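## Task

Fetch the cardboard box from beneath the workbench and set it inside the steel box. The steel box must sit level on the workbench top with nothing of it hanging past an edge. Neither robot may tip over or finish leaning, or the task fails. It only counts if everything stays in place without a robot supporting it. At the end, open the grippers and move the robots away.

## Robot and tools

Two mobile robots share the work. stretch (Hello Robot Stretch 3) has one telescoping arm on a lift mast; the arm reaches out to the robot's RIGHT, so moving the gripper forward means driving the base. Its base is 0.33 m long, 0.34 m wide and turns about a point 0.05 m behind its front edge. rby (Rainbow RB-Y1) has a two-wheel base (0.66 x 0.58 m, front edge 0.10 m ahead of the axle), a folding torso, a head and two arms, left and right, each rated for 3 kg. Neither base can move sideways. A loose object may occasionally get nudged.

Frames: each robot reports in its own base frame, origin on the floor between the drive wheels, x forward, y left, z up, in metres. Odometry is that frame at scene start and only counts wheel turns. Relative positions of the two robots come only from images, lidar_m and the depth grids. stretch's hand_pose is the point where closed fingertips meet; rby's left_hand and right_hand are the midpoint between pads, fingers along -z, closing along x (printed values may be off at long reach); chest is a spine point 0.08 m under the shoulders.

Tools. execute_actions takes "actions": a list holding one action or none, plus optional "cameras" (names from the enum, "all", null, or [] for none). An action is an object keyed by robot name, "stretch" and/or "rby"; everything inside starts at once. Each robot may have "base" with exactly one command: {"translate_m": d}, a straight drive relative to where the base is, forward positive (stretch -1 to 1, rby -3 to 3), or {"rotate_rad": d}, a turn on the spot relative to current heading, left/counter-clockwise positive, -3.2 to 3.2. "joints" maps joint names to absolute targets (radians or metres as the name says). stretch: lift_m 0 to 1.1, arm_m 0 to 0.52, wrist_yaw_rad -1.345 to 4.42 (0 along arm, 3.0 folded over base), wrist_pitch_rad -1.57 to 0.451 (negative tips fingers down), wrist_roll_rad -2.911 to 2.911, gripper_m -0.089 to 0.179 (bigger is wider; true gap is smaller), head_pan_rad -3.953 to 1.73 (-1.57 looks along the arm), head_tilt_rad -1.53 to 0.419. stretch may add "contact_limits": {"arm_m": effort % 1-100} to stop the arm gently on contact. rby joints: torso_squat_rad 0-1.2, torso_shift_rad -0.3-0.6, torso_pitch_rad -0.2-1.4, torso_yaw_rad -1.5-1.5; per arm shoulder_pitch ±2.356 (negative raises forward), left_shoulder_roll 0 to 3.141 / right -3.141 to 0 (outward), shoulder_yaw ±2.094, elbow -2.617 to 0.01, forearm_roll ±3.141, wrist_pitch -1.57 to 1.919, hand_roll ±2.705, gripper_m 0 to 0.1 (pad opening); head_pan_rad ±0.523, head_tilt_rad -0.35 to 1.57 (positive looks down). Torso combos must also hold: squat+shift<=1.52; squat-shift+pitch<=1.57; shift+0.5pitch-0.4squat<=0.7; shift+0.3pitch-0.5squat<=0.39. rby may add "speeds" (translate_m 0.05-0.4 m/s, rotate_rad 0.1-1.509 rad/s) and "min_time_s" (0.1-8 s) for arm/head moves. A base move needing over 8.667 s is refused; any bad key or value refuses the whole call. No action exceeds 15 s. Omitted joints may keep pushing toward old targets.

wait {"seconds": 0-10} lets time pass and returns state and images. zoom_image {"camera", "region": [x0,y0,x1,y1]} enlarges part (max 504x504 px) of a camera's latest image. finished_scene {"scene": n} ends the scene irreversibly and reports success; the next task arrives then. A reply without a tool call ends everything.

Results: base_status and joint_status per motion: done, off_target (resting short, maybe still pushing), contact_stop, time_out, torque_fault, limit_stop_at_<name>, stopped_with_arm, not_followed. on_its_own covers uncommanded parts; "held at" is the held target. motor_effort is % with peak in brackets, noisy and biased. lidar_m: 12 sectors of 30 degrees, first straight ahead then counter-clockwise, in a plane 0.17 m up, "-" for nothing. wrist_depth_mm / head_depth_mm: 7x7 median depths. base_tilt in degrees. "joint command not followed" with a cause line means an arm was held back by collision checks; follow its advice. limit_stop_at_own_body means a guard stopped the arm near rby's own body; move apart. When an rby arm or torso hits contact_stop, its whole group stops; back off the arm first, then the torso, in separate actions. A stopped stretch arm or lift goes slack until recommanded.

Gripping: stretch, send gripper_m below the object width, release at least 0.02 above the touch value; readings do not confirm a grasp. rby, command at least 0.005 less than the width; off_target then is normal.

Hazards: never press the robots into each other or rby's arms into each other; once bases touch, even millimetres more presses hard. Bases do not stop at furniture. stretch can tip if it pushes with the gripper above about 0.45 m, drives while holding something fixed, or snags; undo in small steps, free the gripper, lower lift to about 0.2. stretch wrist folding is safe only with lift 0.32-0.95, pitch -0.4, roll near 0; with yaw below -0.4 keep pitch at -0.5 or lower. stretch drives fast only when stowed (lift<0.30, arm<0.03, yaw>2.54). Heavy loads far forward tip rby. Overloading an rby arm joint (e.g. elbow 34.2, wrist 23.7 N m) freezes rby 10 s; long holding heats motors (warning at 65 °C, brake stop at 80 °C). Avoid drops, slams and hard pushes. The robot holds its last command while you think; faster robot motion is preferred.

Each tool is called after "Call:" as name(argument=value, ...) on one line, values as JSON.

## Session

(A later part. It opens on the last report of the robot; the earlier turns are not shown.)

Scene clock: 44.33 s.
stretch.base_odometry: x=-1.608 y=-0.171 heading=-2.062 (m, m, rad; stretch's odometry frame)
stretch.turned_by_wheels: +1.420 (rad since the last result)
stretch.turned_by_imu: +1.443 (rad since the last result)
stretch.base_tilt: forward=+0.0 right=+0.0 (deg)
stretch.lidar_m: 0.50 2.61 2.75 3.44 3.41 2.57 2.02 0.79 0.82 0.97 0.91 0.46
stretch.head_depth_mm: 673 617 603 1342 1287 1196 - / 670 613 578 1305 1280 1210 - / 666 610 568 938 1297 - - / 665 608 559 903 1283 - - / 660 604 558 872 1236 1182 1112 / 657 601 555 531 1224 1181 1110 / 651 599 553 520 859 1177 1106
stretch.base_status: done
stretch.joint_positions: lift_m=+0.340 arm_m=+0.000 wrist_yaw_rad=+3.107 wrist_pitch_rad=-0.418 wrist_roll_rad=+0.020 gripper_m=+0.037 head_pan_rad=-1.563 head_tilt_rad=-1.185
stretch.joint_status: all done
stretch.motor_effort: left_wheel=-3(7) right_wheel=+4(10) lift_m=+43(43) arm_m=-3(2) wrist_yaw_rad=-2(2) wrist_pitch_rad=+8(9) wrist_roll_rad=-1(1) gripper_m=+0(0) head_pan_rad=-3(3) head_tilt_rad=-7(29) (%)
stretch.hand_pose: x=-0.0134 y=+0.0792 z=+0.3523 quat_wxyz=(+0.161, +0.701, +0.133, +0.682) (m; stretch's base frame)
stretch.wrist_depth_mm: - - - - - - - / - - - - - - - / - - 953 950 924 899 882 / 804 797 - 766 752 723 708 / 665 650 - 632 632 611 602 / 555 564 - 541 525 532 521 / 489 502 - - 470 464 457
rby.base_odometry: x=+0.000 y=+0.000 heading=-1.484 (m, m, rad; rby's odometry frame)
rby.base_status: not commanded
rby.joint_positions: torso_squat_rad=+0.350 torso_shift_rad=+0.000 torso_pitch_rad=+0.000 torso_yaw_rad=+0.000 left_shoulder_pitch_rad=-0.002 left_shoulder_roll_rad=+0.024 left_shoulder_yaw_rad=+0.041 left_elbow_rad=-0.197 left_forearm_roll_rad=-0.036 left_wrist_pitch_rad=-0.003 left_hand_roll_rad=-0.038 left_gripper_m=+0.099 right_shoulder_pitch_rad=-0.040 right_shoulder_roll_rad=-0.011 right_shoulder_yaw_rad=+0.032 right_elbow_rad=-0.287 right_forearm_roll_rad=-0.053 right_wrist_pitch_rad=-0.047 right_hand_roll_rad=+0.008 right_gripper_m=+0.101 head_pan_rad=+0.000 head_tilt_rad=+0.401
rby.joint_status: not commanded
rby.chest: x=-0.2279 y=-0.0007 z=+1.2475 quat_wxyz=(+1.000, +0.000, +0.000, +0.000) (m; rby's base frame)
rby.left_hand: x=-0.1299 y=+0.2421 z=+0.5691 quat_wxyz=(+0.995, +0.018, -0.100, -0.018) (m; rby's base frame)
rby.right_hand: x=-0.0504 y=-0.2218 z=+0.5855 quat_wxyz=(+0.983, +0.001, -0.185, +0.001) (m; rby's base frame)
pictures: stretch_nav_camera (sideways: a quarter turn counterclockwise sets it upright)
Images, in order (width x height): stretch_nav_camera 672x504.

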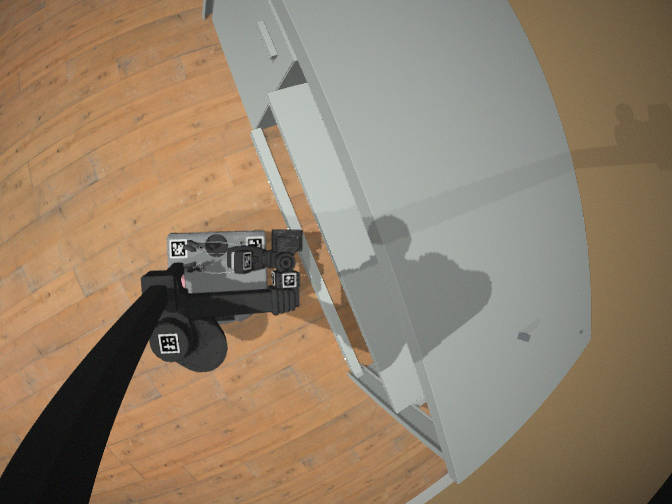

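Call:
execute_actions(actions=[{"stretch":{"base":{"rotate_rad":0.07},"joints":{"wrist_yaw_rad":1.6,"gripper_m":0.15}},"rby":{"base":{"rotate_rad":-0.332}}}], cameras=[])

Call:
execute_actions(actions=[{"stretch":{"joints":{"lift_m":0.2,"wrist_pitch_rad":0}},"rby":{"base":{"translate_m":1.53}}}], cameras=["stretch_nav_camera"])

Call:
execute_actions(actions=[{"stretch":{"joints":{"wrist_yaw_rad":0}},"rby":{"base":{"rotate_rad":1.227},"joints":{"head_tilt_rad":0.6}}}], cameras=["stretch_nav_camera","rby_head_camera","stretch_wrist_camera"])

Scene clock: 50.17 s.
stretch.base_odometry: x=-1.608 y=-0.171 heading=-1.992 (m, m, rad; stretch's odometry frame)
stretch.turned_by_wheels: +0.070 (rad since the last result)
stretch.turned_by_imu: +0.072 (rad since the last result)
stretch.base_tilt: forward=-0.1 right=+0.0 (deg)
stretch.lidar_m: 0.55 2.62 2.75 3.49 4.58 2.45 2.02 0.79 0.88 0.96 0.78 0.46
stretch.head_depth_mm: 672 616 581 1333 1283 1198 - / 670 613 571 1279 1278 1206 - / 665 609 561 924 1284 - - / 663 607 560 897 1256 - - / 658 603 557 874 1236 1183 1116 / 656 601 555 532 1225 1180 1114 / 653 599 553 523 1171 1172 1106
stretch.base_status: done
stretch.joint_positions: lift_m=+0.340 arm_m=+0.000 wrist_yaw_rad=+1.603 wrist_pitch_rad=-0.418 wrist_roll_rad=+0.020 gripper_m=+0.150 head_pan_rad=-1.563 head_tilt_rad=-1.185
stretch.joint_status: all done
stretch.motor_effort: left_wheel=-3(7) right_wheel=+5(9) lift_m=+43(44) arm_m=-2(2) wrist_yaw_rad=-3(1) wrist_pitch_rad=+9(9) wrist_roll_rad=-1(1) gripper_m=+0(93) head_pan_rad=-3(3) head_tilt_rad=-8(7) (%)
stretch.hand_pose: x=+0.2029 y=-0.1379 z=+0.3523 quat_wxyz=(+0.583, +0.603, -0.381, +0.389) (m; stretch's base frame)
stretch.wrist_depth_mm: - - - 368 193 168 161 / - - - 409 344 130 112 / - - 962 461 413 438 103 / 799 787 766 535 470 543 565 / 649 682 635 592 534 - 598 / 570 - 550 525 530 515 525 / 485 481 469 469 453 455 460
rby.base_odometry: x=+0.000 y=+0.000 heading=-1.816 (m, m, rad; rby's odometry frame)
rby.base_status: done
rby.joint_positions: torso_squat_rad=+0.350 torso_shift_rad=+0.000 torso_pitch_rad=+0.000 torso_yaw_rad=+0.000 left_shoulder_pitch_rad=-0.002 left_shoulder_roll_rad=+0.024 left_shoulder_yaw_rad=+0.041 left_elbow_rad=-0.197 left_forearm_roll_rad=-0.036 left_wrist_pitch_rad=-0.003 left_hand_roll_rad=-0.038 left_gripper_m=+0.099 right_shoulder_pitch_rad=-0.040 right_shoulder_roll_rad=-0.011 right_shoulder_yaw_rad=+0.032 right_elbow_rad=-0.287 right_forearm_roll_rad=-0.053 right_wrist_pitch_rad=-0.047 right_hand_roll_rad=+0.008 right_gripper_m=+0.101 head_pan_rad=+0.000 head_tilt_rad=+0.401
rby.joint_status: not commanded
rby.chest: x=-0.2279 y=-0.0006 z=+1.2475 quat_wxyz=(+1.000, +0.000, +0.000, +0.000) (m; rby's base frame)
rby.left_hand: x=-0.1300 y=+0.2421 z=+0.5691 quat_wxyz=(+0.995, +0.018, -0.100, -0.018) (m; rby's base frame)
rby.right_hand: x=-0.0504 y=-0.2218 z=+0.5855 quat_wxyz=(+0.983, +0.001, -0.185, +0.001) (m; rby's base frame)
pictures: none
No camera images: the call's "cameras" was empty. Leave "cameras" out to get every camera's image.

Scene clock: 55.43 s.
stretch.base_odometry: x=-1.608 y=-0.171 heading=-1.992 (m, m, rad; stretch's odometry frame)
stretch.turned_by_wheels: +0.000 (rad since the last result)
stretch.turned_by_imu: +0.001 (rad since the last result)
stretch.base_tilt: forward=-0.1 right=+0.0 (deg)
stretch.lidar_m: 0.55 2.61 2.75 2.30 4.56 2.44 2.03 0.79 0.88 0.96 0.78 0.46
stretch.head_depth_mm: 670 615 581 1327 1280 1205 1126 / 669 613 572 1276 1277 1206 - / 667 610 561 924 1279 - - / 662 607 560 894 1272 - - / 659 605 558 874 1249 1179 1114 / 656 601 554 532 1229 1183 1106 / 652 598 552 523 1177 1173 1104
stretch.base_status: not commanded
stretch.joint_positions: lift_m=+0.200 arm_m=+0.000 wrist_yaw_rad=+1.598 wrist_pitch_rad=-0.023 wrist_roll_rad=+0.023 gripper_m=+0.150 head_pan_rad=-1.563 head_tilt_rad=-1.185
stretch.joint_status: all done
stretch.motor_effort: left_wheel=-3(4) right_wheel=+5(16) lift_m=+28(36) arm_m=-2(2) wrist_yaw_rad=+2(3) wrist_pitch_rad=+11(71) wrist_roll_rad=-3(23) gripper_m=+0(1) head_pan_rad=-3(3) head_tilt_rad=-7(8) (%)
stretch.hand_pose: x=+0.2342 y=-0.1381 z=+0.3089 quat_wxyz=(+0.494, +0.518, -0.493, +0.495) (m; stretch's base frame)
stretch.wrist_depth_mm: - - - 355 193 178 201 / - - - 387 349 388 436 / - - - 409 364 407 457 / - - - 444 372 430 482 / - - 921 475 394 - 495 / 771 - 677 519 408 465 546 / 559 541 532 492 429 478 481
rby.base_odometry: x=-0.370 y=-1.485 heading=-1.814 (m, m, rad; rby's odometry frame)
rby.base_status: done
rby.joint_positions: torso_squat_rad=+0.350 torso_shift_rad=+0.000 torso_pitch_rad=+0.000 torso_yaw_rad=+0.000 left_shoulder_pitch_rad=-0.003 left_shoulder_roll_rad=+0.024 left_shoulder_yaw_rad=+0.041 left_elbow_rad=-0.197 left_forearm_roll_rad=-0.036 left_wrist_pitch_rad=-0.003 left_hand_roll_rad=-0.038 left_gripper_m=+0.099 right_shoulder_pitch_rad=-0.041 right_shoulder_roll_rad=-0.011 right_shoulder_yaw_rad=+0.032 right_elbow_rad=-0.287 right_forearm_roll_rad=-0.053 right_wrist_pitch_rad=-0.047 right_hand_roll_rad=+0.008 right_gripper_m=+0.101 head_pan_rad=+0.000 head_tilt_rad=+0.401
rby.joint_status: not commanded
rby.chest: x=-0.2278 y=-0.0006 z=+1.2475 quat_wxyz=(+1.000, +0.000, +0.000, +0.000) (m; rby's base frame)
rby.left_hand: x=-0.1298 y=+0.2421 z=+0.5691 quat_wxyz=(+0.995, +0.018, -0.100, -0.018) (m; rby's base frame)
rby.right_hand: x=-0.0503 y=-0.2218 z=+0.5855 quat_wxyz=(+0.983, +0.001, -0.185, +0.001) (m; rby's base frame)
pictures: stretch_nav_camera (sideways: a quarter turn counterclockwise sets it upright)
Images, in order (width x height): stretch_nav_camera 672x504.

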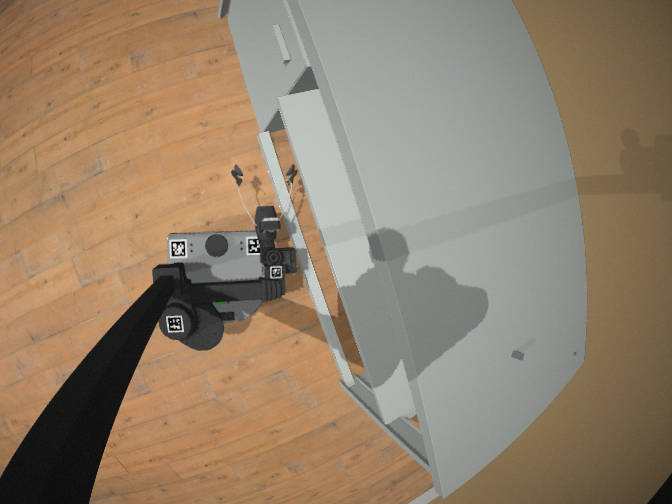

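Scene clock: 58.93 s.
stretch.base_odometry: x=-1.608 y=-0.171 heading=-1.992 (m, m, rad; stretch's odometry frame)
stretch.turned_by_wheels: +0.000 (rad since the last result)
stretch.turned_by_imu: +0.001 (rad since the last result)
stretch.base_tilt: forward=+0.0 right=+0.1 (deg)
stretch.lidar_m: 0.55 2.62 2.37 2.18 4.57 2.45 2.02 0.79 0.88 0.95 0.78 0.46
stretch.head_depth_mm: 672 616 581 1338 1293 1201 1125 / 672 614 572 1274 1287 1208 - / 665 608 561 925 1273 - - / 663 608 560 892 1267 - - / 659 603 556 871 1241 1183 1114 / 657 602 554 531 1223 1183 1108 / 651 600 552 523 1168 1179 1108
stretch.base_status: not commanded
stretch.joint_positions: lift_m=+0.200 arm_m=+0.000 wrist_yaw_rad=+0.003 wrist_pitch_rad=-0.023 wrist_roll_rad=+0.022 gripper_m=+0.150 head_pan_rad=-1.563 head_tilt_rad=-1.185
stretch.joint_status: all done
stretch.motor_effort: left_wheel=-3(3) right_wheel=+3(5) lift_m=+29(29) arm_m=-2(2) wrist_yaw_rad=-3(1) wrist_pitch_rad=+11(11) wrist_roll_rad=-3(3) gripper_m=-1(0) head_pan_rad=-3(3) head_tilt_rad=-8(7) (%)
stretch.hand_pose: x=-0.0207 y=-0.4006 z=+0.3089 quat_wxyz=(+0.699, +0.009, -0.715, -0.008) (m; stretch's base frame)
stretch.wrist_depth_mm: 123 122 132 143 157 174 195 / 300 340 425 581 775 700 568 / 580 624 672 737 838 763 597 / 610 639 701 769 884 775 611 / 617 675 736 790 847 - 610 / 616 - 660 664 634 587 577 / 555 543 524 522 504 493 488
rby.base_odometry: x=-0.370 y=-1.485 heading=-0.588 (m, m, rad; rby's odometry frame)
rby.base_status: done
rby.joint_positions: torso_squat_rad=+0.350 torso_shift_rad=+0.000 torso_pitch_rad=+0.000 torso_yaw_rad=+0.000 left_shoulder_pitch_rad=-0.002 left_shoulder_roll_rad=+0.024 left_shoulder_yaw_rad=+0.041 left_elbow_rad=-0.197 left_forearm_roll_rad=-0.036 left_wrist_pitch_rad=-0.003 left_hand_roll_rad=-0.038 left_gripper_m=+0.099 right_shoulder_pitch_rad=-0.041 right_shoulder_roll_rad=-0.011 right_shoulder_yaw_rad=+0.032 right_elbow_rad=-0.287 right_forearm_roll_rad=-0.053 right_wrist_pitch_rad=-0.047 right_hand_roll_rad=+0.008 right_gripper_m=+0.101 head_pan_rad=+0.000 head_tilt_rad=+0.600
rby.joint_status: all done
rby.chest: x=-0.2278 y=-0.0007 z=+1.2475 quat_wxyz=(+1.000, +0.000, +0.000, +0.000) (m; rby's base frame)
rby.left_hand: x=-0.1299 y=+0.2421 z=+0.5691 quat_wxyz=(+0.995, +0.018, -0.100, -0.018) (m; rby's base frame)
rby.right_hand: x=-0.0503 y=-0.2218 z=+0.5855 quat_wxyz=(+0.983, +0.001, -0.185, +0.001) (m; rby's base frame)
pictures: rby_head_camera, stretch_nav_camera (sideways: a quarter turn counterclockwise sets it upright), stretch_wrist_camera
Images, in order (width x height): rby_head_camera 896x504, stretch_nav_camera 672x504, stretch_wrist_camera 644x364.

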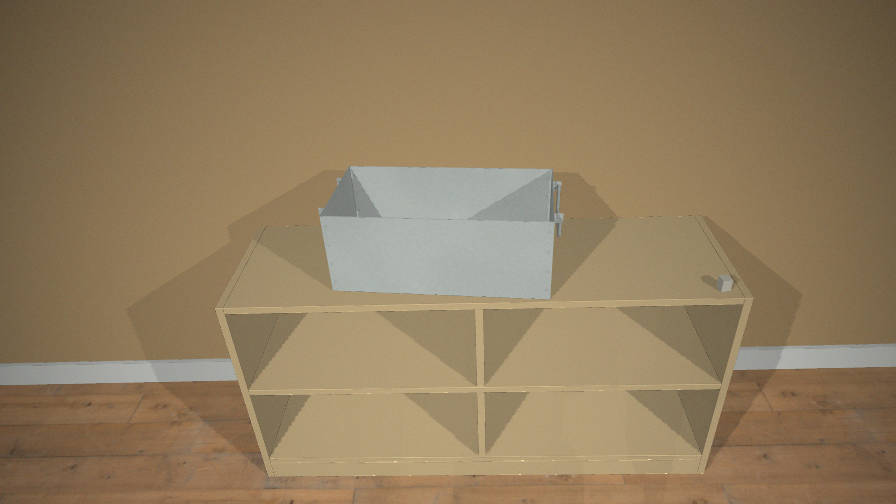

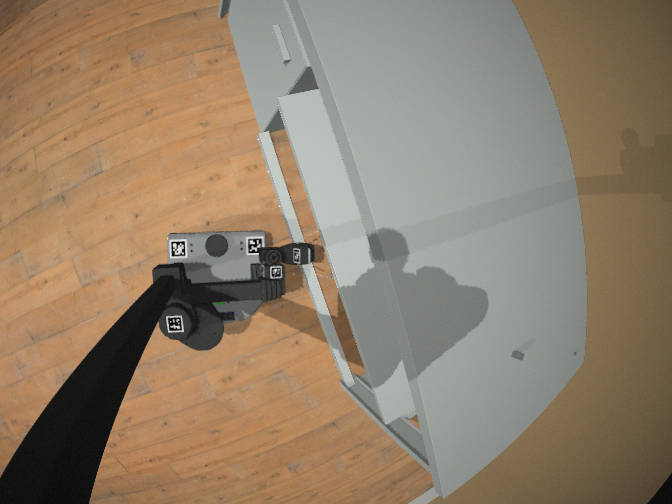

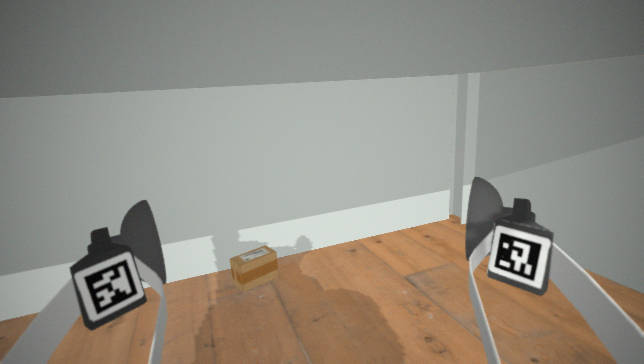

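Call:
execute_actions(actions=[{"stretch":{"base":{"rotate_rad":0.15},"joints":{"lift_m":0.13,"arm_m":0.25,"wrist_pitch_rad":-0.3,"gripper_m":0.17}},"rby":{"base":{"translate_m":0.25},"joints":{"left_shoulder_pitch_rad":-1.0,"left_shoulder_roll_rad":0.3,"left_elbow_rad":-0.8,"left_wrist_pitch_rad":1.6,"left_hand_roll_rad":1.57,"right_shoulder_pitch_rad":-1.0,"right_shoulder_roll_rad":-0.3,"right_elbow_rad":-0.8,"right_wrist_pitch_rad":1.6,"right_hand_roll_rad":-1.57,"torso_pitch_rad":0.2}}}], cameras=["rby_head_camera","stretch_wrist_camera"])

Scene clock: 65.50 s.
stretch.base_odometry: x=-1.608 y=-0.171 heading=-1.842 (m, m, rad; stretch's odometry frame)
stretch.turned_by_wheels: +0.150 (rad since the last result)
stretch.turned_by_imu: +0.154 (rad since the last result)
stretch.base_tilt: forward=-0.1 right=+0.1 (deg)
stretch.lidar_m: 0.72 2.63 2.30 2.28 3.56 2.22 2.02 0.80 0.96 0.95 0.60 0.46
stretch.head_depth_mm: 675 617 567 933 1281 1202 1132 / 670 612 564 915 1267 1209 - / 666 609 562 898 1264 - - / 663 607 559 876 1251 - - / 661 605 557 562 1240 1183 1115 / 656 603 554 531 1233 1179 1111 / 653 600 551 529 1207 1174 1106
stretch.base_status: done
stretch.joint_positions: lift_m=+0.130 arm_m=+0.250 wrist_yaw_rad=+0.002 wrist_pitch_rad=-0.318 wrist_roll_rad=+0.022 gripper_m=+0.170 head_pan_rad=-1.563 head_tilt_rad=-1.185
stretch.joint_status: all done
stretch.motor_effort: left_wheel=-3(8) right_wheel=+5(9) lift_m=+28(28) arm_m=+4(4) wrist_yaw_rad=-1(2) wrist_pitch_rad=+8(10) wrist_roll_rad=-3(3) gripper_m=+0(84) head_pan_rad=-3(3) head_tilt_rad=-7(8) (%)
stretch.hand_pose: x=-0.0211 y=-0.6305 z=+0.1660 quat_wxyz=(+0.691, +0.111, -0.706, -0.113) (m; stretch's base frame)
stretch.wrist_depth_mm: 368 385 404 428 455 486 519 / 387 415 431 460 492 522 572 / 413 435 469 502 540 568 587 / 450 474 497 444 499 493 470 / 441 422 416 404 398 396 386 / 369 349 347 336 334 320 318 / 294 297 293 289 285 283 279
rby.base_odometry: x=-0.162 y=-1.623 heading=-0.587 (m, m, rad; rby's odometry frame)
rby.base_status: done
rby.joint_positions: torso_squat_rad=+0.350 torso_shift_rad=+0.000 torso_pitch_rad=+0.200 torso_yaw_rad=+0.000 left_shoulder_pitch_rad=-1.001 left_shoulder_roll_rad=+0.300 left_shoulder_yaw_rad=+0.041 left_elbow_rad=-0.800 left_forearm_roll_rad=-0.036 left_wrist_pitch_rad=+1.600 left_hand_roll_rad=+1.570 left_gripper_m=+0.099 right_shoulder_pitch_rad=-1.000 right_shoulder_roll_rad=-0.300 right_shoulder_yaw_rad=+0.032 right_elbow_rad=-0.800 right_forearm_roll_rad=-0.053 right_wrist_pitch_rad=+1.600 right_hand_roll_rad=-1.570 right_gripper_m=+0.101 head_pan_rad=+0.000 head_tilt_rad=+0.600
rby.joint_status: all done
rby.chest: x=-0.1665 y=-0.0007 z=+1.2413 quat_wxyz=(+0.995, +0.000, +0.100, +0.000) (m; rby's base frame)
rby.left_hand: x=+0.3280 y=+0.3088 z=+0.9079 quat_wxyz=(+0.724, +0.112, -0.110, +0.671) (m; rby's base frame)
rby.right_hand: x=+0.3254 y=-0.2884 z=+0.9006 quat_wxyz=(+0.744, -0.102, -0.093, -0.654) (m; rby's base frame)
pictures: rby_head_camera, stretch_wrist_camera
Images, in order (width x height): rby_head_camera 896x504, stretch_wrist_camera 644x364.

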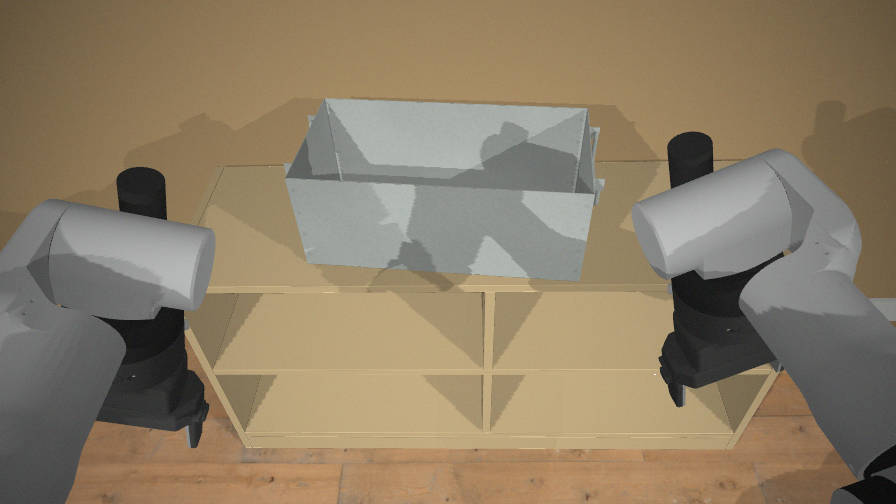

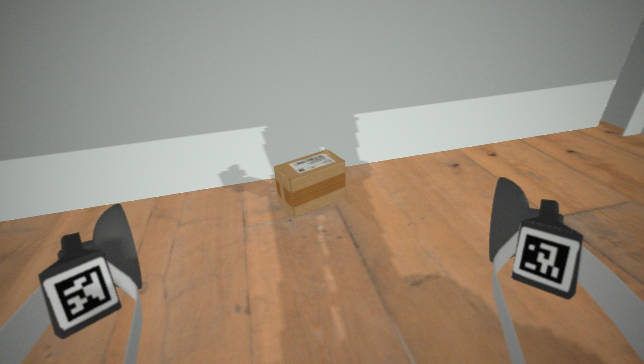

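Call:
execute_actions(actions=[{"stretch":{"base":{"translate_m":0.012},"joints":{"lift_m":0.08,"arm_m":0.42,"wrist_pitch_rad":-0.5}},"rby":{"joints":{"left_shoulder_pitch_rad":-1.4,"left_shoulder_roll_rad":0.25,"left_shoulder_yaw_rad":0.3,"left_elbow_rad":-0.6,"left_wrist_pitch_rad":1.4,"right_shoulder_pitch_rad":-1.4,"right_shoulder_roll_rad":-0.25,"right_shoulder_yaw_rad":-0.3,"right_elbow_rad":-0.6,"right_wrist_pitch_rad":1.4,"left_forearm_roll_rad":0,"right_forearm_roll_rad":0,"torso_squat_rad":0.7}}}], cameras=["rby_head_camera","stretch_wrist_camera"])

Scene clock: 72.60 s.
stretch.base_odometry: x=-1.611 y=-0.183 heading=-1.842 (m, m, rad; stretch's odometry frame)
stretch.turned_by_wheels: +0.000 (rad since the last result)
stretch.turned_by_imu: +0.001 (rad since the last result)
stretch.base_tilt: forward=+0.0 right=+0.1 (deg)
stretch.lidar_m: 0.71 2.61 2.29 2.28 3.59 2.24 2.04 0.81 0.98 0.95 0.58 0.45
stretch.head_depth_mm: 675 615 567 927 1284 1198 1128 / 669 612 564 913 1266 1209 1109 / 665 611 562 899 1260 - - / 663 606 560 876 1256 - - / 662 605 557 556 1235 1182 1117 / 656 601 554 531 1224 1176 1110 / 651 598 551 528 1205 1176 1105
stretch.base_status: done
stretch.joint_positions: lift_m=+0.080 arm_m=+0.420 wrist_yaw_rad=+0.001 wrist_pitch_rad=-0.515 wrist_roll_rad=+0.022 gripper_m=+0.170 head_pan_rad=-1.563 head_tilt_rad=-1.185
stretch.joint_status: all done
stretch.motor_effort: left_wheel=-3(5) right_wheel=+4(11) lift_m=+29(27) arm_m=+4(5) wrist_yaw_rad=-1(1) wrist_pitch_rad=+7(6) wrist_roll_rad=-3(3) gripper_m=+0(0) head_pan_rad=-3(3) head_tilt_rad=-7(7) (%)
stretch.hand_pose: x=-0.0212 y=-0.7758 z=+0.0718 quat_wxyz=(+0.677, +0.179, -0.691, -0.182) (m; stretch's base frame)
stretch.wrist_depth_mm: 240 253 269 285 306 330 352 / 264 276 295 313 342 373 389 / 289 307 324 254 336 334 328 / 301 296 293 269 285 284 277 / 262 255 250 247 244 243 238 / - 220 219 216 213 208 208 / 193 196 194 192 191 189 187
rby.base_odometry: x=-0.162 y=-1.623 heading=-0.587 (m, m, rad; rby's odometry frame)
rby.base_status: not commanded
rby.joint_positions: torso_squat_rad=+0.700 torso_shift_rad=+0.000 torso_pitch_rad=+0.200 torso_yaw_rad=+0.000 left_shoulder_pitch_rad=-1.400 left_shoulder_roll_rad=+0.250 left_shoulder_yaw_rad=+0.299 left_elbow_rad=-0.600 left_forearm_roll_rad=+0.000 left_wrist_pitch_rad=+1.400 left_hand_roll_rad=+1.570 left_gripper_m=+0.099 right_shoulder_pitch_rad=-1.400 right_shoulder_roll_rad=-0.250 right_shoulder_yaw_rad=-0.300 right_elbow_rad=-0.600 right_forearm_roll_rad=+0.000 right_wrist_pitch_rad=+1.400 right_hand_roll_rad=-1.570 right_gripper_m=+0.101 head_pan_rad=+0.000 head_tilt_rad=+0.600
rby.joint_status: all done
rby.chest: x=-0.1666 y=-0.0006 z=+1.1192 quat_wxyz=(+0.995, +0.000, +0.100, +0.000) (m; rby's base frame)
rby.left_hand: x=+0.4577 y=+0.1969 z=+0.9285 quat_wxyz=(+0.714, -0.126, -0.139, +0.675) (m; rby's base frame)
rby.right_hand: x=+0.4575 y=-0.1979 z=+0.9279 quat_wxyz=(+0.713, +0.127, -0.139, -0.675) (m; rby's base frame)
pictures: rby_head_camera, stretch_wrist_camera
Images, in order (width x height): rby_head_camera 896x504, stretch_wrist_camera 644x364.

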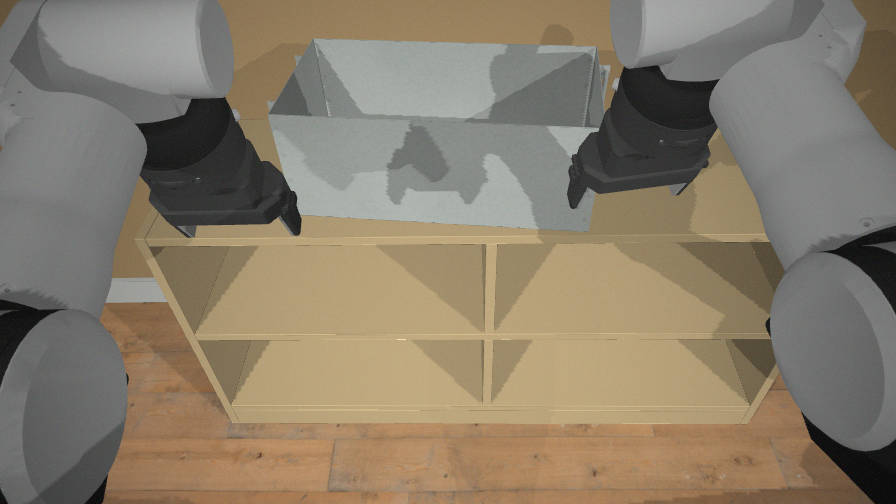

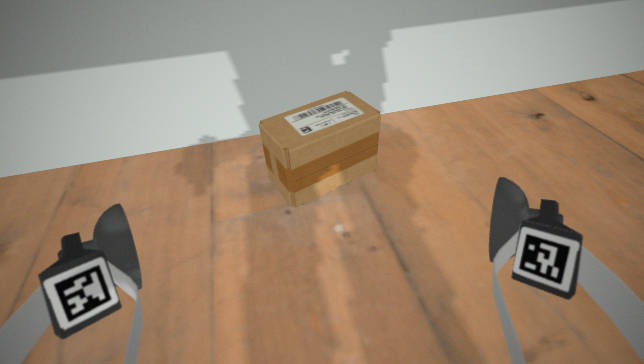

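Call:
execute_actions(actions=[{"stretch":{"joints":{"lift_m":0.06,"arm_m":0.51}},"rby":{"base":{"translate_m":0.2},"joints":{"left_shoulder_roll_rad":0.36,"left_wrist_pitch_rad":1.5,"right_shoulder_roll_rad":-0.36,"right_wrist_pitch_rad":1.5,"torso_pitch_rad":0.05,"head_tilt_rad":0.8}}}], cameras=["rby_head_camera","stretch_wrist_camera"])

Scene clock: 77.00 s.
stretch.base_odometry: x=-1.611 y=-0.183 heading=-1.842 (m, m, rad; stretch's odometry frame)
stretch.turned_by_wheels: +0.000 (rad since the last result)
stretch.turned_by_imu: +0.001 (rad since the last result)
stretch.base_tilt: forward=+0.0 right=+0.1 (deg)
stretch.lidar_m: 0.71 2.62 2.39 2.64 3.58 2.23 2.03 0.81 0.98 0.95 0.59 0.45
stretch.head_depth_mm: 670 616 567 929 1281 1199 1128 / 672 614 564 914 1266 1204 1114 / 666 611 562 896 1254 - - / 663 607 559 875 1254 - - / 661 602 556 555 1239 1187 1116 / 655 601 554 532 1225 1180 1111 / 653 597 552 528 1208 1172 1102
stretch.base_status: not commanded
stretch.joint_positions: lift_m=+0.060 arm_m=+0.510 wrist_yaw_rad=+0.001 wrist_pitch_rad=-0.515 wrist_roll_rad=+0.022 gripper_m=+0.170 head_pan_rad=-1.563 head_tilt_rad=-1.185
stretch.joint_status: all done
stretch.motor_effort: left_wheel=-3(3) right_wheel=+5(4) lift_m=+30(31) arm_m=+4(4) wrist_yaw_rad=-1(3) wrist_pitch_rad=+7(7) wrist_roll_rad=-3(3) gripper_m=+0(0) head_pan_rad=-3(3) head_tilt_rad=-7(7) (%)
stretch.hand_pose: x=-0.0212 y=-0.8657 z=+0.0517 quat_wxyz=(+0.677, +0.179, -0.691, -0.182) (m; stretch's base frame)
stretch.wrist_depth_mm: 169 178 188 201 215 231 248 / 185 194 207 222 239 258 284 / 204 216 232 243 269 288 294 / 227 242 247 174 239 258 248 / 235 224 219 164 212 218 216 / - 198 196 187 192 187 188 / 173 176 174 172 171 169 168
rby.base_odometry: x=+0.005 y=-1.734 heading=-0.587 (m, m, rad; rby's odometry frame)
rby.base_status: done
rby.joint_positions: torso_squat_rad=+0.700 torso_shift_rad=+0.000 torso_pitch_rad=+0.050 torso_yaw_rad=+0.000 left_shoulder_pitch_rad=-1.400 left_shoulder_roll_rad=+0.360 left_shoulder_yaw_rad=+0.300 left_elbow_rad=-0.600 left_forearm_roll_rad=+0.000 left_wrist_pitch_rad=+1.500 left_hand_roll_rad=+1.570 left_gripper_m=+0.099 right_shoulder_pitch_rad=-1.400 right_shoulder_roll_rad=-0.360 right_shoulder_yaw_rad=-0.300 right_elbow_rad=-0.600 right_forearm_roll_rad=+0.000 right_wrist_pitch_rad=+1.500 right_hand_roll_rad=-1.570 right_gripper_m=+0.101 head_pan_rad=+0.000 head_tilt_rad=+0.800
rby.joint_status: all done
rby.chest: x=-0.2124 y=-0.0006 z=+1.1249 quat_wxyz=(+1.000, +0.000, +0.025, +0.000) (m; rby's base frame)
rby.left_hand: x=+0.4181 y=+0.2652 z=+1.0425 quat_wxyz=(+0.673, -0.137, -0.187, +0.702) (m; rby's base frame)
rby.right_hand: x=+0.4179 y=-0.2662 z=+1.0417 quat_wxyz=(+0.673, +0.137, -0.186, -0.703) (m; rby's base frame)
pictures: rby_head_camera, stretch_wrist_camera
Images, in order (width x height): rby_head_camera 896x504, stretch_wrist_camera 644x364.

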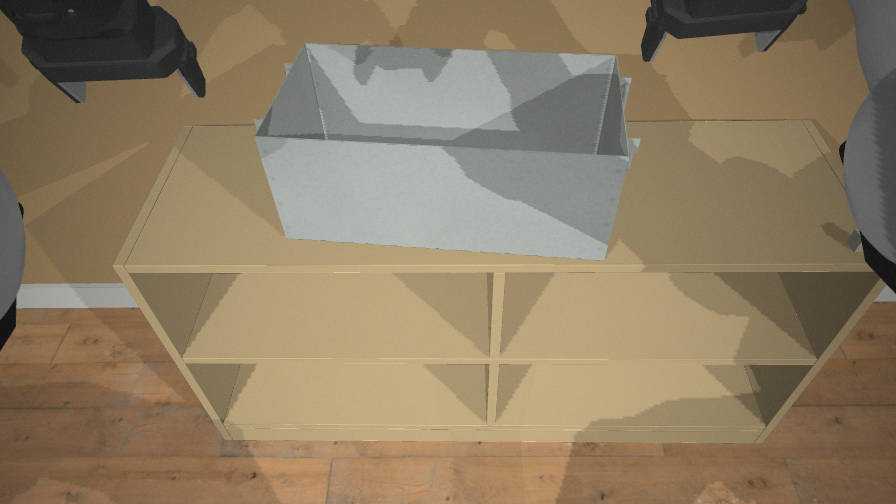

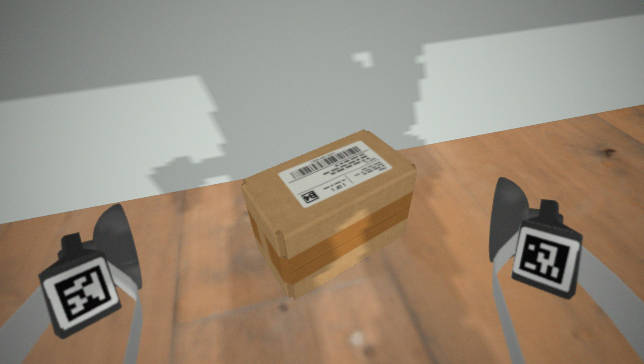

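Call:
execute_actions(actions=[{"stretch":{"joints":{"lift_m":0.02,"arm_m":0.52,"wrist_pitch_rad":-0.36}},"rby":{"base":{"translate_m":0.22},"joints":{"torso_squat_rad":0.85,"torso_yaw_rad":0.05}}}], cameras=["rby_head_camera","stretch_wrist_camera","rby_left_wrist_camera","rby_right_wrist_camera"])

Call:
execute_actions(actions=[{"stretch":{"joints":{"gripper_m":0.04}}}], cameras=["stretch_wrist_camera"])

Scene clock: 82.70 s.
stretch.base_odometry: x=-1.611 y=-0.183 heading=-1.842 (m, m, rad; stretch's odometry frame)
stretch.turned_by_wheels: +0.000 (rad since the last result)
stretch.turned_by_imu: +0.001 (rad since the last result)
stretch.base_tilt: forward=+0.0 right=+0.1 (deg)
stretch.lidar_m: 0.71 2.62 2.51 4.86 3.57 2.24 2.03 0.81 0.98 0.95 0.58 0.45
stretch.head_depth_mm: 672 616 567 925 1287 1195 1127 / 670 613 564 914 1263 1215 1118 / 665 609 563 898 1262 - - / 662 607 558 874 1255 - - / 659 605 557 556 1235 1182 1112 / 655 600 555 531 1223 1182 1113 / 651 597 551 528 1207 1181 1105
stretch.base_status: not commanded
stretch.joint_positions: lift_m=+0.020 arm_m=+0.519 wrist_yaw_rad=+0.001 wrist_pitch_rad=-0.381 wrist_roll_rad=+0.022 gripper_m=+0.170 head_pan_rad=-1.563 head_tilt_rad=-1.185
stretch.joint_status: all done
stretch.motor_effort: left_wheel=-3(3) right_wheel=+4(3) lift_m=+29(29) arm_m=+4(5) wrist_yaw_rad=-1(2) wrist_pitch_rad=+10(12) wrist_roll_rad=-3(3) gripper_m=+0(0) head_pan_rad=-3(3) head_tilt_rad=-6(8) (%)
stretch.hand_pose: x=-0.0212 y=-0.8932 z=+0.0412 quat_wxyz=(+0.687, +0.133, -0.702, -0.135) (m; stretch's base frame)
stretch.wrist_depth_mm: 157 163 173 183 195 208 224 / 168 176 187 200 213 229 249 / 182 190 204 219 235 255 278 / 197 209 222 162 167 252 246 / 211 220 205 137 163 208 204 / - 186 179 142 174 172 173 / 159 162 160 153 156 153 151
rby.base_odometry: x=+0.188 y=-1.856 heading=-0.587 (m, m, rad; rby's odometry frame)
rby.base_status: done
rby.joint_positions: torso_squat_rad=+0.850 torso_shift_rad=+0.000 torso_pitch_rad=+0.050 torso_yaw_rad=+0.050 left_shoulder_pitch_rad=-1.400 left_shoulder_roll_rad=+0.360 left_shoulder_yaw_rad=+0.300 left_elbow_rad=-0.600 left_forearm_roll_rad=+0.000 left_wrist_pitch_rad=+1.500 left_hand_roll_rad=+1.570 left_gripper_m=+0.099 right_shoulder_pitch_rad=-1.400 right_shoulder_roll_rad=-0.360 right_shoulder_yaw_rad=-0.300 right_elbow_rad=-0.600 right_forearm_roll_rad=+0.000 right_wrist_pitch_rad=+1.500 right_hand_roll_rad=-1.570 right_gripper_m=+0.101 head_pan_rad=+0.000 head_tilt_rad=+0.800
rby.joint_status: all done
rby.chest: x=-0.2125 y=-0.0005 z=+1.0515 quat_wxyz=(+0.999, +0.001, +0.025, +0.025) (m; rby's base frame)
rby.left_hand: x=+0.4040 y=+0.2966 z=+0.9697 quat_wxyz=(+0.655, -0.131, -0.191, +0.719) (m; rby's base frame)
rby.right_hand: x=+0.4303 y=-0.2342 z=+0.9676 quat_wxyz=(+0.690, +0.143, -0.182, -0.686) (m; rby's base frame)
pictures: rby_head_camera, rby_left_wrist_camera, rby_right_wrist_camera, stretch_wrist_camera
Images, in order (width x height): rby_head_camera 896x504, rby_left_wrist_camera 644x364, rby_right_wrist_camera 644x364, stretch_wrist_camera 644x364.

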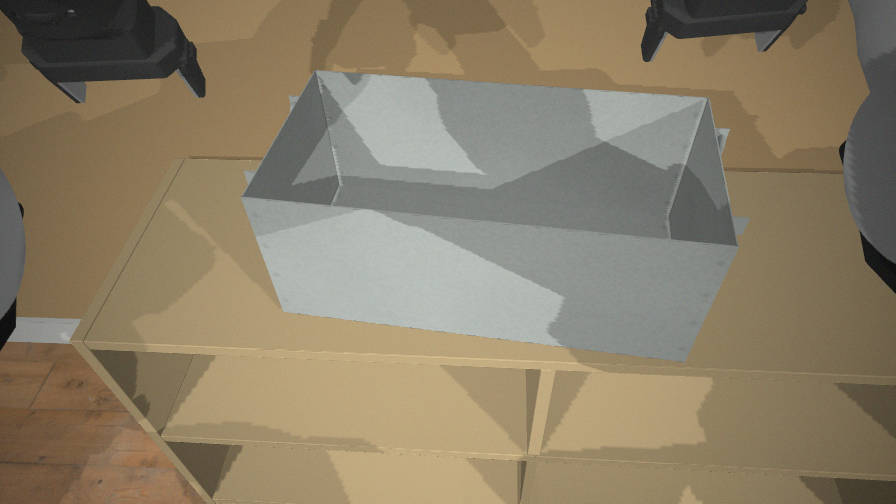

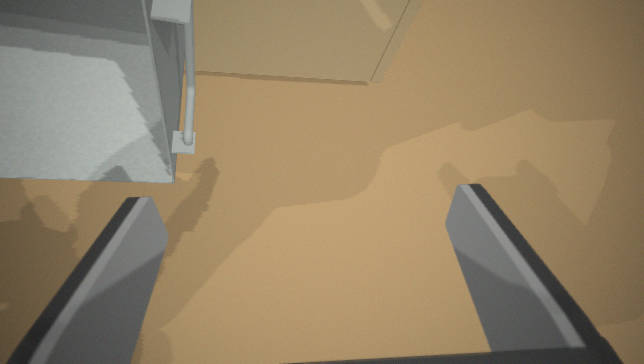

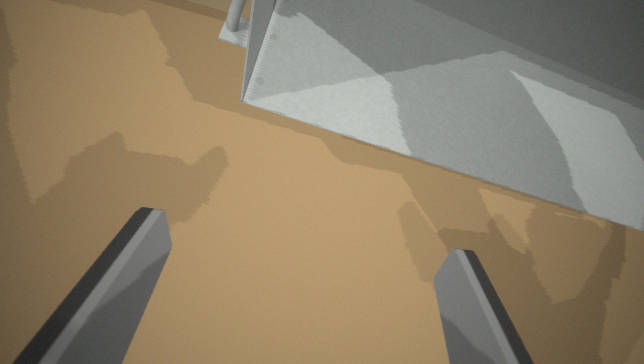

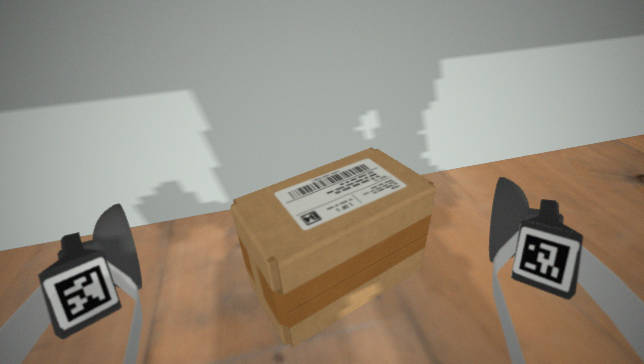

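Scene clock: 84.50 s.
stretch.base_odometry: x=-1.611 y=-0.183 heading=-1.842 (m, m, rad; stretch's odometry frame)
stretch.turned_by_wheels: +0.000 (rad since the last result)
stretch.turned_by_imu: +0.000 (rad since the last result)
stretch.base_tilt: forward=+0.0 right=+0.1 (deg)
stretch.lidar_m: 0.71 2.61 2.51 4.85 3.57 2.24 2.04 0.80 0.98 0.95 0.58 0.45
stretch.head_depth_mm: 674 615 567 924 1289 1202 1128 / 670 612 564 913 1268 1209 1115 / 665 610 562 893 1260 - - / 664 607 561 877 1260 - - / 660 604 556 556 1242 1178 1116 / 656 601 554 532 1220 1180 1110 / 652 598 552 528 1203 1174 1108
stretch.base_status: not commanded
stretch.joint_positions: lift_m=+0.020 arm_m=+0.519 wrist_yaw_rad=-0.002 wrist_pitch_rad=-0.382 wrist_roll_rad=+0.022 gripper_m=+0.040 head_pan_rad=-1.563 head_tilt_rad=-1.185
stretch.joint_status: all done
stretch.motor_effort: left_wheel=-4(8) right_wheel=+5(13) lift_m=+29(29) arm_m=+4(4) wrist_yaw_rad=+1(2) wrist_pitch_rad=+11(11) wrist_roll_rad=-2(3) gripper_m=-8(100) head_pan_rad=-3(3) head_tilt_rad=-8(7) (%)
stretch.hand_pose: x=-0.0220 y=-0.8931 z=+0.0410 quat_wxyz=(+0.687, +0.132, -0.702, -0.137) (m; stretch's base frame)
stretch.wrist_depth_mm: 157 163 173 185 196 209 226 / 168 176 187 200 215 230 250 / 182 190 204 209 235 257 278 / 197 209 221 161 249 250 246 / 212 219 219 152 - 207 203 / 189 187 174 171 174 177 174 / 163 162 159 158 155 154 152
rby.base_odometry: x=+0.188 y=-1.856 heading=-0.587 (m, m, rad; rby's odometry frame)
rby.base_status: not commanded
rby.joint_positions: torso_squat_rad=+0.850 torso_shift_rad=+0.000 torso_pitch_rad=+0.050 torso_yaw_rad=+0.050 left_shoulder_pitch_rad=-1.400 left_shoulder_roll_rad=+0.360 left_shoulder_yaw_rad=+0.300 left_elbow_rad=-0.600 left_forearm_roll_rad=+0.000 left_wrist_pitch_rad=+1.500 left_hand_roll_rad=+1.570 left_gripper_m=+0.099 right_shoulder_pitch_rad=-1.400 right_shoulder_roll_rad=-0.360 right_shoulder_yaw_rad=-0.300 right_elbow_rad=-0.600 right_forearm_roll_rad=+0.000 right_wrist_pitch_rad=+1.500 right_hand_roll_rad=-1.570 right_gripper_m=+0.101 head_pan_rad=+0.000 head_tilt_rad=+0.800
rby.joint_status: not commanded
rby.chest: x=-0.2125 y=-0.0005 z=+1.0515 quat_wxyz=(+0.999, +0.001, +0.025, +0.025) (m; rby's base frame)
rby.left_hand: x=+0.4040 y=+0.2966 z=+0.9697 quat_wxyz=(+0.655, -0.131, -0.191, +0.719) (m; rby's base frame)
rby.right_hand: x=+0.4303 y=-0.2342 z=+0.9676 quat_wxyz=(+0.690, +0.143, -0.182, -0.686) (m; rby's base frame)
pictures: stretch_wrist_camera
Images, in order (width x height): stretch_wrist_camera 644x364.

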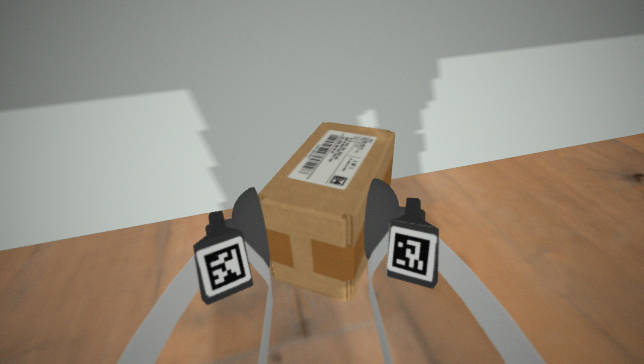

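Call:
execute_actions(actions=[{"stretch":{"joints":{"gripper_m":0.0,"lift_m":0.04}},"rby":{"joints":{"torso_squat_rad":0.95,"torso_yaw_rad":-0.09,"left_shoulder_roll_rad":0.4,"right_shoulder_roll_rad":-0.29,"head_tilt_rad":0.6}}}], cameras=["rby_head_camera","stretch_wrist_camera","rby_left_wrist_camera","rby_right_wrist_camera"])

Scene clock: 90.13 s.
stretch.base_odometry: x=-1.611 y=-0.183 heading=-1.842 (m, m, rad; stretch's odometry frame)
stretch.turned_by_wheels: +0.000 (rad since the last result)
stretch.turned_by_imu: +0.001 (rad since the last result)
stretch.base_tilt: forward=-0.1 right=+0.1 (deg)
stretch.lidar_m: 0.71 2.61 2.51 4.86 3.56 2.24 2.04 0.80 0.98 0.95 0.59 0.45
stretch.head_depth_mm: 673 617 568 927 1283 1199 1124 / 670 613 565 912 1267 1203 1114 / 669 609 561 897 1255 - - / 662 606 560 878 1253 - - / 658 603 556 557 1238 1179 1113 / 656 600 555 531 1223 1180 1115 / 652 598 551 528 1210 1172 1110
stretch.base_status: not commanded
stretch.joint_positions: lift_m=+0.040 arm_m=+0.519 wrist_yaw_rad=-0.002 wrist_pitch_rad=-0.395 wrist_roll_rad=+0.022 gripper_m=+0.002 head_pan_rad=-1.563 head_tilt_rad=-1.185
stretch.joint_status: all done
stretch.motor_effort: left_wheel=-4(4) right_wheel=+6(6) lift_m=+44(46) arm_m=+4(4) wrist_yaw_rad=+2(1) wrist_pitch_rad=+16(16) wrist_roll_rad=-2(2) gripper_m=-1(100) head_pan_rad=-3(3) head_tilt_rad=-7(7) (%)
stretch.hand_pose: x=-0.0220 y=-0.8916 z=+0.0576 quat_wxyz=(+0.686, +0.137, -0.701, -0.141) (m; stretch's base frame)
stretch.wrist_depth_mm: 156 164 173 184 196 210 225 / 168 177 189 201 215 232 252 / 183 192 205 214 236 260 284 / 199 210 224 161 264 273 270 / 218 228 236 152 239 228 225 / 209 207 196 169 192 195 192 / 182 180 177 174 173 171 168
rby.base_odometry: x=+0.188 y=-1.856 heading=-0.587 (m, m, rad; rby's odometry frame)
rby.base_status: not commanded
rby.joint_positions: torso_squat_rad=+0.950 torso_shift_rad=+0.000 torso_pitch_rad=+0.050 torso_yaw_rad=-0.090 left_shoulder_pitch_rad=-1.400 left_shoulder_roll_rad=+0.400 left_shoulder_yaw_rad=+0.300 left_elbow_rad=-0.600 left_forearm_roll_rad=+0.000 left_wrist_pitch_rad=+1.500 left_hand_roll_rad=+1.570 left_gripper_m=+0.099 right_shoulder_pitch_rad=-1.400 right_shoulder_roll_rad=-0.290 right_shoulder_yaw_rad=-0.300 right_elbow_rad=-0.600 right_forearm_roll_rad=+0.000 right_wrist_pitch_rad=+1.500 right_hand_roll_rad=-1.570 right_gripper_m=+0.101 head_pan_rad=+0.000 head_tilt_rad=+0.600
rby.joint_status: all done
rby.chest: x=-0.2126 y=-0.0005 z=+0.9967 quat_wxyz=(+0.999, -0.001, +0.025, -0.045) (m; rby's base frame)
rby.left_hand: x=+0.4414 y=+0.2313 z=+0.9221 quat_wxyz=(+0.690, -0.146, -0.189, +0.683) (m; rby's base frame)
rby.right_hand: x=+0.3927 y=-0.2794 z=+0.8995 quat_wxyz=(+0.665, +0.131, -0.176, -0.714) (m; rby's base frame)
pictures: rby_head_camera, rby_left_wrist_camera, rby_right_wrist_camera, stretch_wrist_camera
Images, in order (width x height): rby_head_camera 896x504, rby_left_wrist_camera 644x364, rby_right_wrist_camera 644x364, stretch_wrist_camera 644x364.

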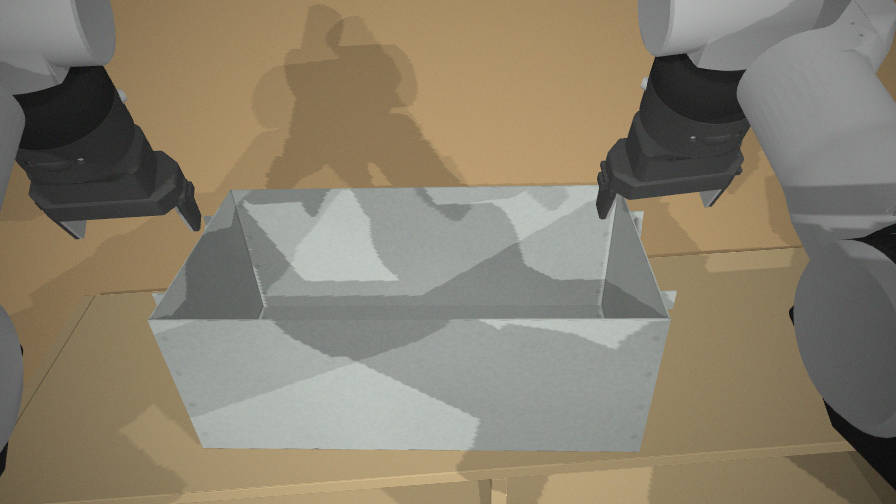

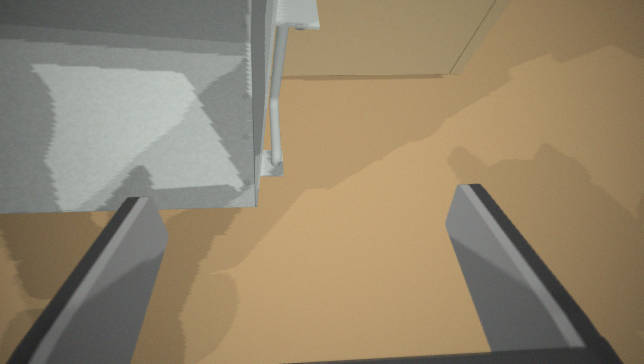

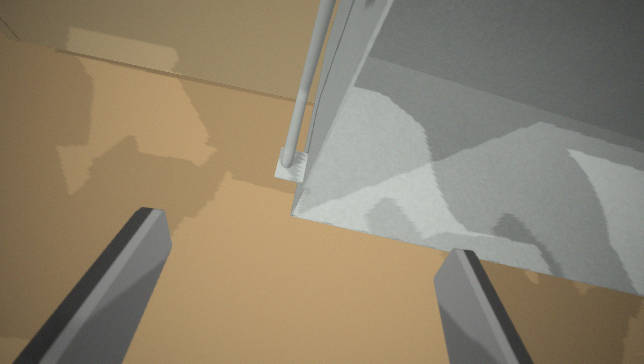

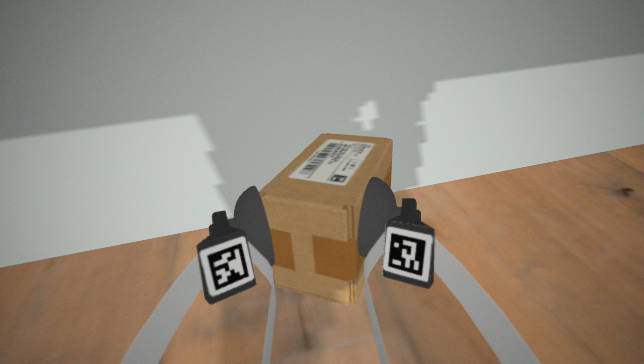

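Call:
execute_actions(actions=[{"stretch":{"joints":{"lift_m":0.16,"wrist_pitch_rad":-0.1}},"rby":{"joints":{"torso_squat_rad":1.04,"left_shoulder_roll_rad":0.36,"left_shoulder_pitch_rad":-1.38}}}], cameras=["rby_head_camera","stretch_wrist_camera","rby_left_wrist_camera","rby_right_wrist_camera"])

Scene clock: 94.17 s.
stretch.base_odometry: x=-1.611 y=-0.183 heading=-1.842 (m, m, rad; stretch's odometry frame)
stretch.turned_by_wheels: +0.000 (rad since the last result)
stretch.turned_by_imu: +0.001 (rad since the last result)
stretch.base_tilt: forward=+0.0 right=+0.1 (deg)
stretch.lidar_m: 0.71 2.61 2.52 4.84 3.55 2.24 2.04 0.81 0.98 0.91 0.58 0.45
stretch.head_depth_mm: 674 616 567 929 1283 1202 1125 / 669 612 564 914 1269 1209 - / 666 610 562 896 1264 - - / 662 608 560 876 1257 - - / 659 604 557 556 1240 1190 1114 / 657 602 554 531 1219 1177 1111 / 653 600 551 527 1206 1177 1104
stretch.base_status: not commanded
stretch.joint_positions: lift_m=+0.160 arm_m=+0.519 wrist_yaw_rad=-0.004 wrist_pitch_rad=-0.135 wrist_roll_rad=+0.021 gripper_m=+0.004 head_pan_rad=-1.563 head_tilt_rad=-1.185
stretch.joint_status: all done
stretch.motor_effort: left_wheel=-3(7) right_wheel=+4(10) lift_m=+44(47) arm_m=+4(7) wrist_yaw_rad=+2(9) wrist_pitch_rad=+17(60) wrist_roll_rad=-2(3) gripper_m=-21(25) head_pan_rad=-3(3) head_tilt_rad=-7(7) (%)
stretch.hand_pose: x=-0.0224 y=-0.9150 z=+0.2400 quat_wxyz=(+0.698, +0.046, -0.713, -0.050) (m; stretch's base frame)
stretch.wrist_depth_mm: 158 163 172 183 194 207 222 / 164 171 181 192 206 220 236 / 172 181 191 203 218 234 251 / 180 189 202 212 232 248 269 / 190 199 207 157 250 266 291 / 199 210 229 141 264 289 316 / 211 219 238 160 282 311 343
rby.base_odometry: x=+0.188 y=-1.856 heading=-0.587 (m, m, rad; rby's odometry frame)
rby.base_status: not commanded
rby.joint_positions: torso_squat_rad=+1.040 torso_shift_rad=+0.000 torso_pitch_rad=+0.050 torso_yaw_rad=-0.090 left_shoulder_pitch_rad=-1.380 left_shoulder_roll_rad=+0.360 left_shoulder_yaw_rad=+0.300 left_elbow_rad=-0.600 left_forearm_roll_rad=+0.000 left_wrist_pitch_rad=+1.500 left_hand_roll_rad=+1.570 left_gripper_m=+0.099 right_shoulder_pitch_rad=-1.400 right_shoulder_roll_rad=-0.290 right_shoulder_yaw_rad=-0.300 right_elbow_rad=-0.600 right_forearm_roll_rad=+0.000 right_wrist_pitch_rad=+1.500 right_hand_roll_rad=-1.570 right_gripper_m=+0.101 head_pan_rad=+0.000 head_tilt_rad=+0.600
rby.joint_status: all done
rby.chest: x=-0.2126 y=-0.0005 z=+0.9439 quat_wxyz=(+0.999, -0.001, +0.025, -0.045) (m; rby's base frame)
rby.left_hand: x=+0.4361 y=+0.2118 z=+0.8487 quat_wxyz=(+0.703, -0.139, -0.174, +0.675) (m; rby's base frame)
rby.right_hand: x=+0.3927 y=-0.2793 z=+0.8468 quat_wxyz=(+0.665, +0.131, -0.176, -0.714) (m; rby's base frame)
pictures: rby_head_camera, rby_left_wrist_camera, rby_right_wrist_camera, stretch_wrist_camera
Images, in order (width x height): rby_head_camera 896x504, rby_left_wrist_camera 644x364, rby_right_wrist_camera 644x364, stretch_wrist_camera 644x364.

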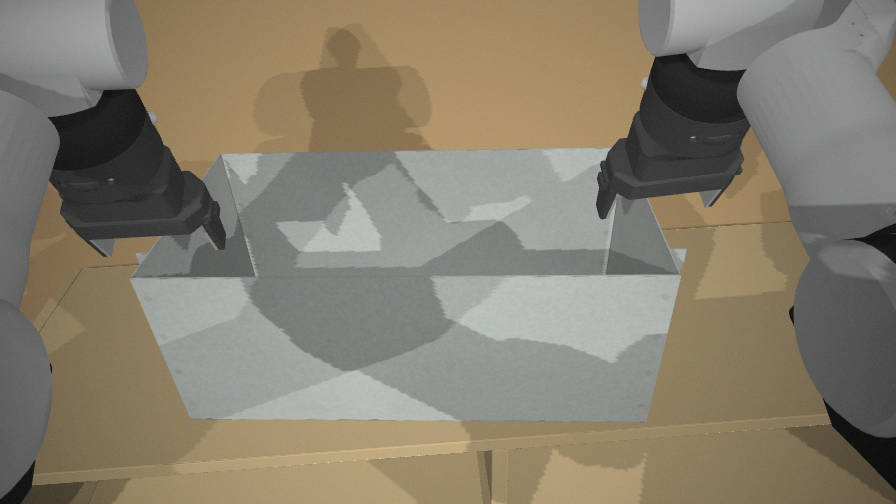

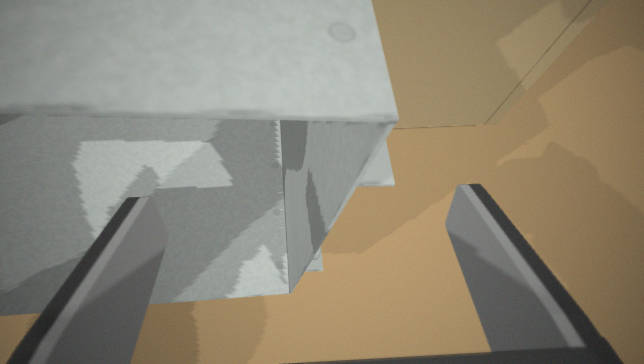

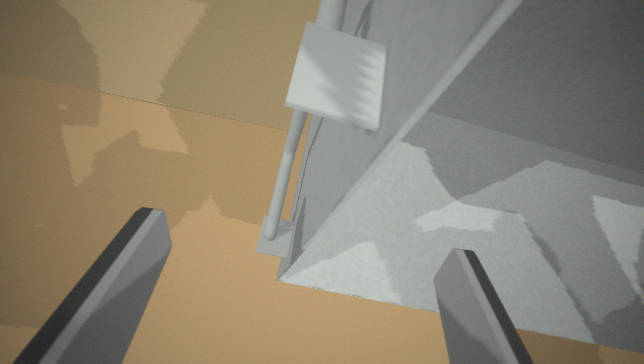

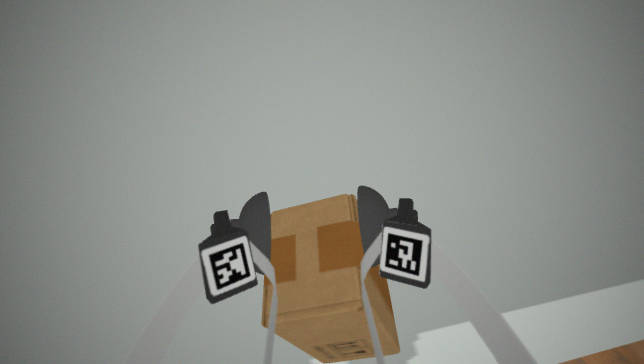

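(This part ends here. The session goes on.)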